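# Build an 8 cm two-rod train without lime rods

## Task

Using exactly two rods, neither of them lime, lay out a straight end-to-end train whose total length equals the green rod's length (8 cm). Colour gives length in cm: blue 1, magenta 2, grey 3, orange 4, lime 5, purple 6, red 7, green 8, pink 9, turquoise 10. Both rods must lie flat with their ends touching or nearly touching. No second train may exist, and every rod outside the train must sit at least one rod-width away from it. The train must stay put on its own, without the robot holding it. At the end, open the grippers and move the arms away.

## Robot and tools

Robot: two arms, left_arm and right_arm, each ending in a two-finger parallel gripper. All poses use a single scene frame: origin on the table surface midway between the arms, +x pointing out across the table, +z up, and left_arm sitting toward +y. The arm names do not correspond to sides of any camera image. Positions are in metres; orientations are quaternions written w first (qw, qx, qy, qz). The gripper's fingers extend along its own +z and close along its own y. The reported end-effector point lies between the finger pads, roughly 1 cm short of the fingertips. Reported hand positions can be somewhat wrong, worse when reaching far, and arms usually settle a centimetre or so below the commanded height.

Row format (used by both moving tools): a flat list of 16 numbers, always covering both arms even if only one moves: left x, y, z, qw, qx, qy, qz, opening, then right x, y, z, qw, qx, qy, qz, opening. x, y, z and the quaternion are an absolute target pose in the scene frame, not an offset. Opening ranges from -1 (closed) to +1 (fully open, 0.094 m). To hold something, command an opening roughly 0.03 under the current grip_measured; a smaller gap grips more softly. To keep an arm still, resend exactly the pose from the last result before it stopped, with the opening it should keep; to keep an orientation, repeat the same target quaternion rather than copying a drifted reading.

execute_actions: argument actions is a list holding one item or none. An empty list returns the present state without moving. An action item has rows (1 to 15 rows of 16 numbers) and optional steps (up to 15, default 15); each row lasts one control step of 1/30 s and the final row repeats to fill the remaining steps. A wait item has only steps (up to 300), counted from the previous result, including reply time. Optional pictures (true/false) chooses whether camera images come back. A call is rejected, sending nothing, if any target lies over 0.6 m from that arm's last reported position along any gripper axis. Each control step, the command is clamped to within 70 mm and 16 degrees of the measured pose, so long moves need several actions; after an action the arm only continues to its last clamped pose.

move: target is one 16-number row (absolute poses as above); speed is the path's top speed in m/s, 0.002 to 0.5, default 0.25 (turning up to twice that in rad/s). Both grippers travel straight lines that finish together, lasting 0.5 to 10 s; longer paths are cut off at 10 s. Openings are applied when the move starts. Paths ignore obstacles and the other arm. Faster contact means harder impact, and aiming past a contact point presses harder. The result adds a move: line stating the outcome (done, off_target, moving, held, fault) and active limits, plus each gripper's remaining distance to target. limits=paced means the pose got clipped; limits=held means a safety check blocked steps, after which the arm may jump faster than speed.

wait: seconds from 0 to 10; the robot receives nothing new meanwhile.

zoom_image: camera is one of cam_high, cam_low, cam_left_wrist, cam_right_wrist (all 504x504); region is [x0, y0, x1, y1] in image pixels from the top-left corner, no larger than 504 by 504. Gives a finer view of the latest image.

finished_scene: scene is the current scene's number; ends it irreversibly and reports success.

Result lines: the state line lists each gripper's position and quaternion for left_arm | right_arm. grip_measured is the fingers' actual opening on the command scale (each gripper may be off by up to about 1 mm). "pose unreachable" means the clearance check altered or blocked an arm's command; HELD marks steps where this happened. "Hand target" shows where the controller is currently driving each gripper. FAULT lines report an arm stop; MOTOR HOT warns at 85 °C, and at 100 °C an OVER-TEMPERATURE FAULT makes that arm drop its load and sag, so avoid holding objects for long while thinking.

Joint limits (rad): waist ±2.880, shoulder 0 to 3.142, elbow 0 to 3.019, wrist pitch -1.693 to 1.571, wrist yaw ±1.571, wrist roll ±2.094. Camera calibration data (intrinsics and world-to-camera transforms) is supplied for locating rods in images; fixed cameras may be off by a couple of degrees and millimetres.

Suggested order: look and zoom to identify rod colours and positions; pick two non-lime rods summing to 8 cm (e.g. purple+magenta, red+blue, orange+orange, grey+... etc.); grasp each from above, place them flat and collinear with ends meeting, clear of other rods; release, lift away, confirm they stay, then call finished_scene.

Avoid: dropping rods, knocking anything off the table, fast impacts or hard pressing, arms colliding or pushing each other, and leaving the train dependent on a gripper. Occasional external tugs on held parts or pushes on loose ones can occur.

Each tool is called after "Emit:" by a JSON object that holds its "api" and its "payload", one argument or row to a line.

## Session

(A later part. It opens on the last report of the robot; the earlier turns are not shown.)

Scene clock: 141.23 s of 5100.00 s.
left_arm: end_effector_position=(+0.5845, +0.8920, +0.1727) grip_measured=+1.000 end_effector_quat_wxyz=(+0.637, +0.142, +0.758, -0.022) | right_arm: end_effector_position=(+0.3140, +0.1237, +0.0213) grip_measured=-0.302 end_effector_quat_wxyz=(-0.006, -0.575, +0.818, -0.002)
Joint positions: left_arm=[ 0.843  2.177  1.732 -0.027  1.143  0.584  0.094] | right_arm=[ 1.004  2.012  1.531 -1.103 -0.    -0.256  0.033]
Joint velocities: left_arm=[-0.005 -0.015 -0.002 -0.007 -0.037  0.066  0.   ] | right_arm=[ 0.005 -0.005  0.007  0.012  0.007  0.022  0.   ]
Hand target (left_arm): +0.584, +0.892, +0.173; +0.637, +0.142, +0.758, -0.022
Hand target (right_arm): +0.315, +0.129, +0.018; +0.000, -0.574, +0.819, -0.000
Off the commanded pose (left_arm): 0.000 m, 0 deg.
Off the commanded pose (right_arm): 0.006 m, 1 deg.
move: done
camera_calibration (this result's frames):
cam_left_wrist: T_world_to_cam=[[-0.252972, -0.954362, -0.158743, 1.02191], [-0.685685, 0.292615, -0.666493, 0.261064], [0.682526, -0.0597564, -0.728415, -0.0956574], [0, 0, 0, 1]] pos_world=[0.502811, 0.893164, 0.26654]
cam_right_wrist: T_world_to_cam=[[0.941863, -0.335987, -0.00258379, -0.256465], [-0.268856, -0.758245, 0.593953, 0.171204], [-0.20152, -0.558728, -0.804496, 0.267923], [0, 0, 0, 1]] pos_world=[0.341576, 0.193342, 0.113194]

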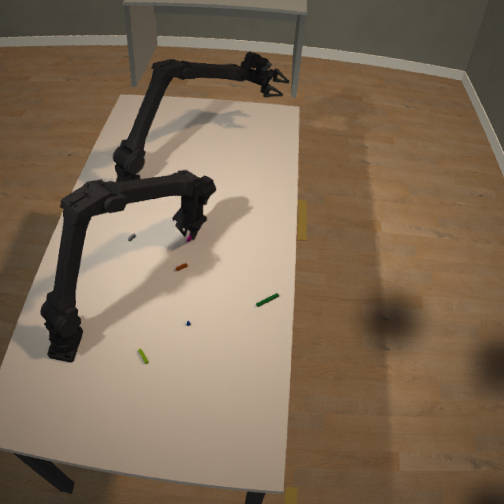

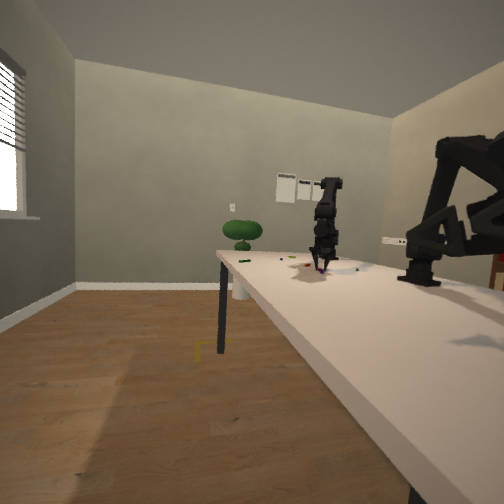

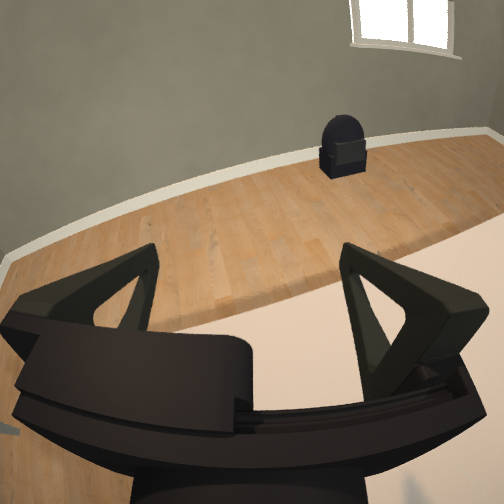

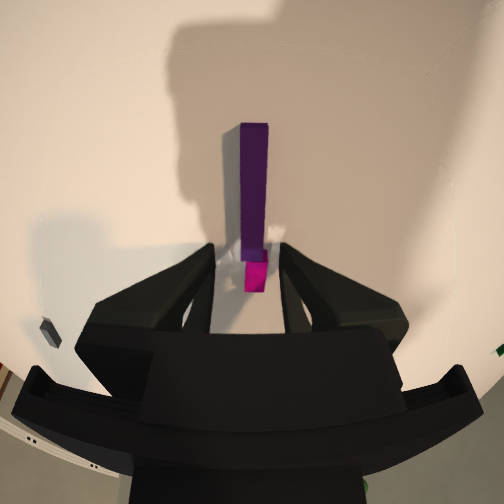

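Emit:
{"api": "move", "payload": {
  "target": [0.5845,0.892,0.1727,0.637,0.142,0.758,-0.022,1,0.315,0.129,0.018,0,-0.574,0.819,0,-0.83]
}}

Emit:
{"api": "move", "payload": {
  "target": [0.5845,0.892,0.1727,0.637,0.142,0.758,-0.022,1,0.315,0.129,0.018,0,-0.574,0.819,0,-0.1]
}}

Emit:
{"api": "move", "payload": {
  "target": [0.5845,0.892,0.1727,0.637,0.142,0.758,-0.022,1,0.32,0.135,0.15,0,-0.574,0.819,0,-0.1],
  "speed": 0.15
}}

Emit:
{"api": "zoom_image", "payload": {
  "camera": "cam_right_wrist",
  "region": [170, 80, 320, 230]
}}

Scene clock: 153.67 s of 5100.00 s.
left_arm: end_effector_position=(+0.5845, +0.8920, +0.1727) grip_measured=+1.000 end_effector_quat_wxyz=(+0.637, +0.142, +0.758, -0.022) | right_arm: end_effector_position=(+0.3140, +0.1237, +0.0213) grip_measured=-0.799 end_effector_quat_wxyz=(-0.006, -0.575, +0.818, -0.002)
Joint positions: left_arm=[ 0.843  2.177  1.732 -0.027  1.143  0.584  0.094] | right_arm=[ 1.004  2.012  1.531 -1.103 -0.    -0.256  0.009]
Joint velocities: left_arm=[-0.015 -0.005 -0.007 -0.012  0.037 -0.066  0.   ] | right_arm=[-0.005 -0.005  0.007 -0.007 -0.081  0.022 -0.001]
Hand target (left_arm): +0.585, +0.892, +0.173; +0.637, +0.142, +0.758, -0.022
Hand target (right_arm): +0.315, +0.129, +0.018; -0.000, -0.574, +0.819, +0.000
Off the commanded pose (left_arm): 0.000 m, 0 deg.
Off the commanded pose (right_arm): 0.006 m, 1 deg.
After step 90, 8.73 s passed at rest.
move: done
camera_calibration (this result's frames):
cam_left_wrist: T_world_to_cam=[[-0.252972, -0.954362, -0.158743, 1.02191], [-0.685685, 0.292615, -0.666493, 0.261064], [0.682526, -0.0597564, -0.728415, -0.0956574], [0, 0, 0, 1]] pos_world=[0.502811, 0.893164, 0.26654]
cam_right_wrist: T_world_to_cam=[[0.941863, -0.335987, -0.00258379, -0.256465], [-0.268856, -0.758245, 0.593953, 0.171204], [-0.20152, -0.558728, -0.804496, 0.267923], [0, 0, 0, 1]] pos_world=[0.341576, 0.193342, 0.113194]

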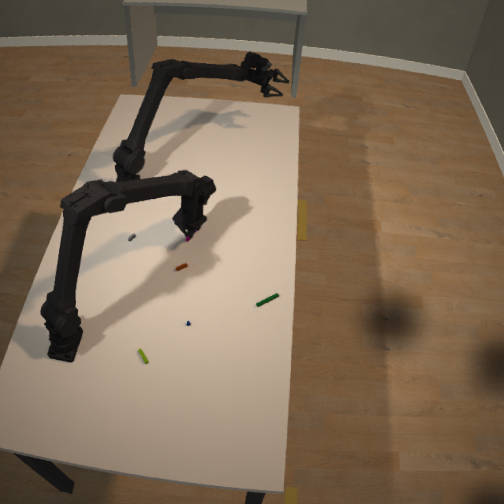

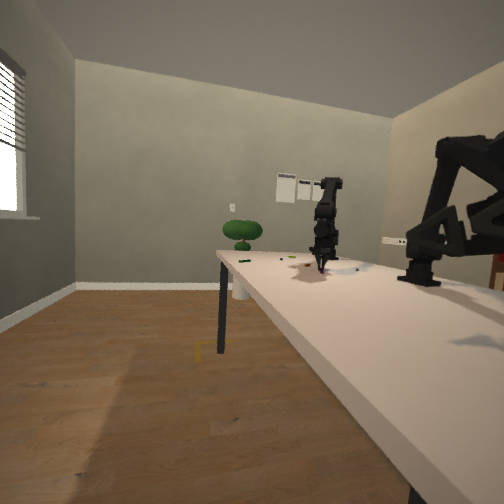

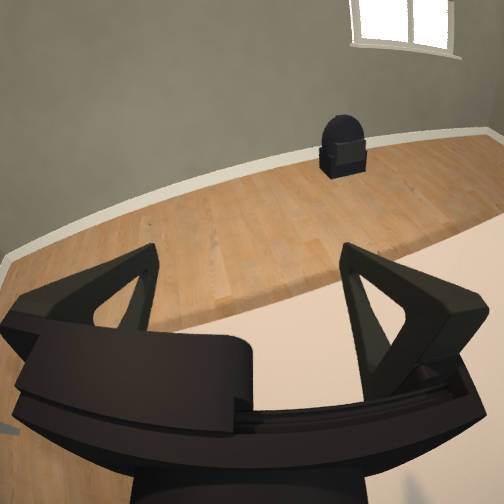

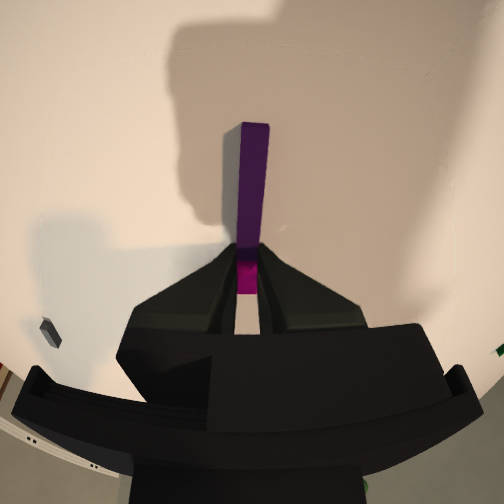

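Scene clock: 154.37 s of 5100.00 s.
left_arm: end_effector_position=(+0.5845, +0.8920, +0.1727) grip_measured=+1.000 end_effector_quat_wxyz=(+0.637, +0.142, +0.758, -0.022) | right_arm: end_effector_position=(+0.3140, +0.1237, +0.0213) grip_measured=-0.102 end_effector_quat_wxyz=(-0.006, -0.575, +0.818, -0.002)
Joint positions: left_arm=[ 0.843  2.177  1.732 -0.027  1.143  0.584  0.094] | right_arm=[ 1.004  2.012  1.531 -1.103 -0.    -0.256  0.042]
Joint velocities: left_arm=[-0.015  0.015 -0.007 -0.007  0.022 -0.007  0.   ] | right_arm=[-0.005 -0.005 -0.002  0.002  0.037 -0.051 -0.   ]
Hand target (left_arm): +0.584, +0.892, +0.173; +0.637, +0.142, +0.758, -0.022
Hand target (right_arm): +0.315, +0.129, +0.018; -0.000, -0.574, +0.819, +0.000
Off the commanded pose (left_arm): 0.000 m, 0 deg.
Off the commanded pose (right_arm): 0.006 m, 1 deg.
move: done
camera_calibration (this result's frames):
cam_left_wrist: T_world_to_cam=[[-0.252972, -0.954362, -0.158743, 1.02191], [-0.685685, 0.292615, -0.666493, 0.261064], [0.682526, -0.0597564, -0.728415, -0.0956574], [0, 0, 0, 1]] pos_world=[0.502811, 0.893164, 0.26654]
cam_right_wrist: T_world_to_cam=[[0.941863, -0.335987, -0.00258379, -0.256465], [-0.268856, -0.758245, 0.593953, 0.171204], [-0.20152, -0.558728, -0.804496, 0.267923], [0, 0, 0, 1]] pos_world=[0.341576, 0.193342, 0.113194]

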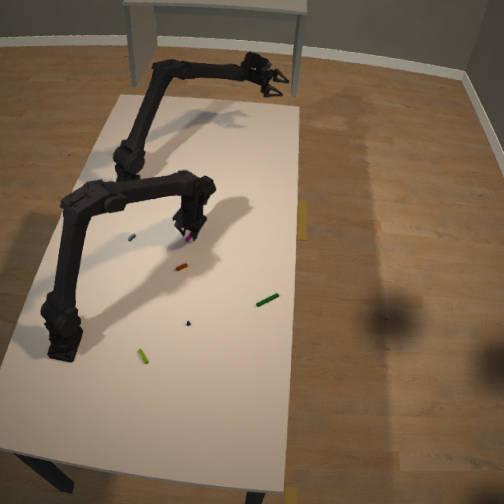

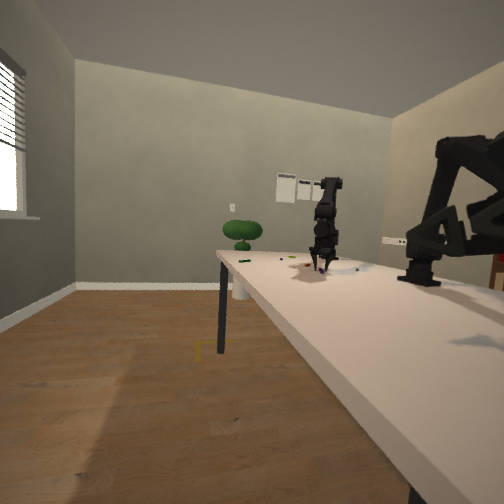

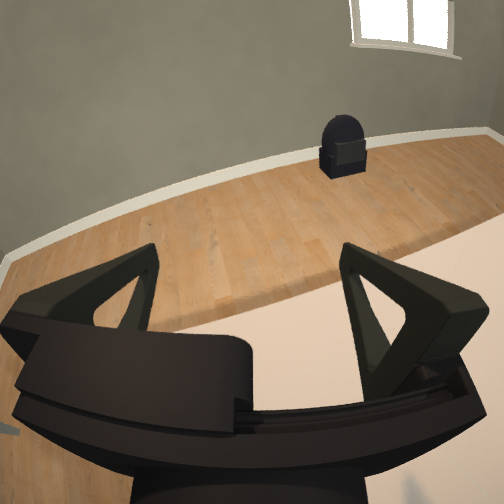

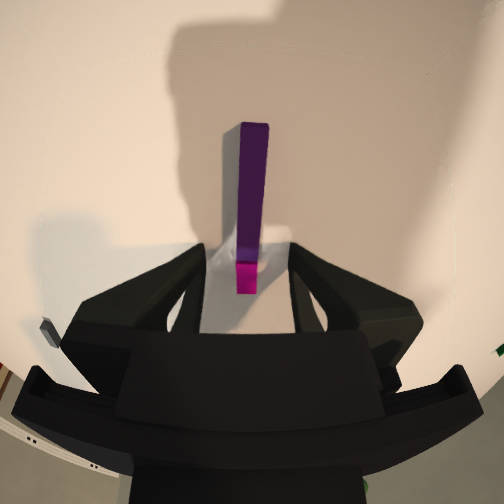

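Scene clock: 155.63 s of 5100.00 s.
left_arm: end_effector_position=(+0.5845, +0.8920, +0.1727) grip_measured=+1.000 end_effector_quat_wxyz=(+0.637, +0.142, +0.758, -0.022) | right_arm: end_effector_position=(+0.3126, +0.1216, +0.1207) grip_measured=-0.102 end_effector_quat_wxyz=(-0.026, -0.575, +0.818, -0.009)
Joint positions: left_arm=[ 0.843  2.177  1.732 -0.027  1.143  0.584  0.094] | right_arm=[ 1.004  1.938  1.691 -1.379 -0.    -0.256  0.042]
Joint velocities: left_arm=[ 0.005  0.005 -0.012  0.002 -0.051  0.022  0.   ] | right_arm=[-0.015 -0.015 -0.007 -0.017  0.007 -0.007 -0.   ]
Hand target (left_arm): +0.585, +0.892, +0.173; +0.637, +0.142, +0.758, -0.022
Hand target (right_arm): +0.319, +0.133, +0.150; +0.000, -0.574, +0.819, +0.000
Off the commanded pose (left_arm): 0.000 m, 0 deg.
Off the commanded pose (right_arm): 0.033 m, 3 deg.
move: off_target (right_arm)
camera_calibration (this result's frames):
cam_left_wrist: T_world_to_cam=[[-0.252972, -0.954362, -0.158743, 1.02191], [-0.685685, 0.292615, -0.666493, 0.261064], [0.682526, -0.0597564, -0.728415, -0.0956574], [0, 0, 0, 1]] pos_world=[0.502811, 0.893164, 0.26654]
cam_right_wrist: T_world_to_cam=[[0.941678, -0.336258, -0.0131973, -0.254193], [-0.254517, -0.737326, 0.625756, 0.099315], [-0.220146, -0.585902, -0.779907, 0.352639], [0, 0, 0, 1]] pos_world=[0.342277, 0.194365, 0.209524]

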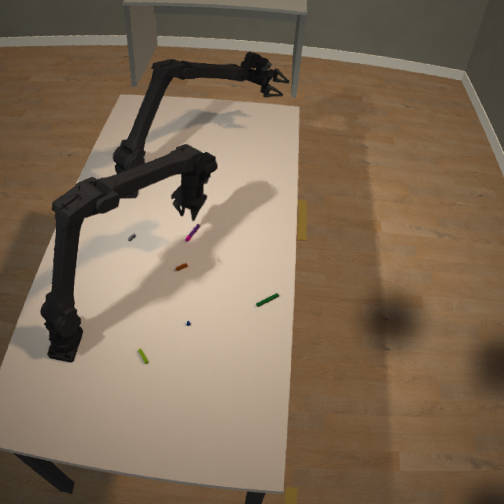

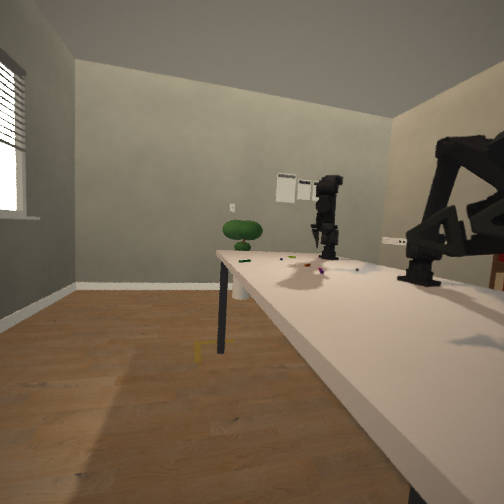

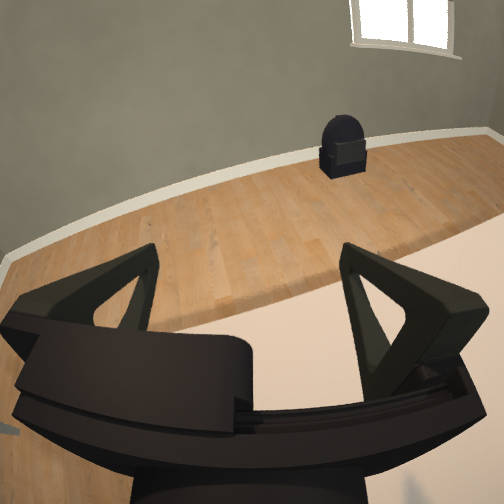

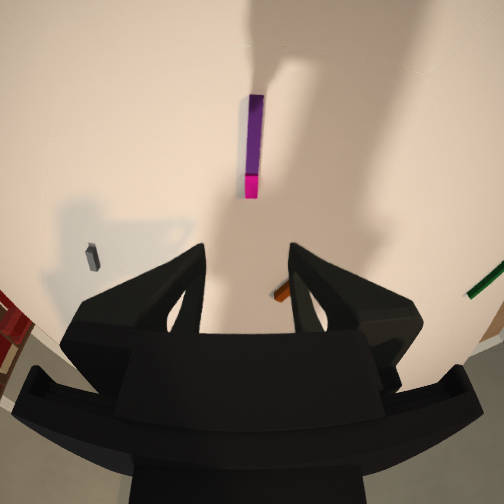

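Region (170, 80, 320, 230) of cam_right_wrist's 504x504 image, scaled by 3.360, with more detail than that image has.

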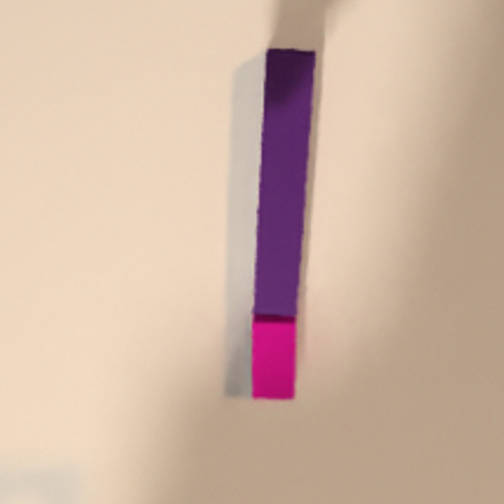

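About a 3° bend and a 1 mm gap, which should be close enough.

Emit:
{"api": "finished_scene", "payload": {
  "scene": 2
}}

The scene is finished: the task was done.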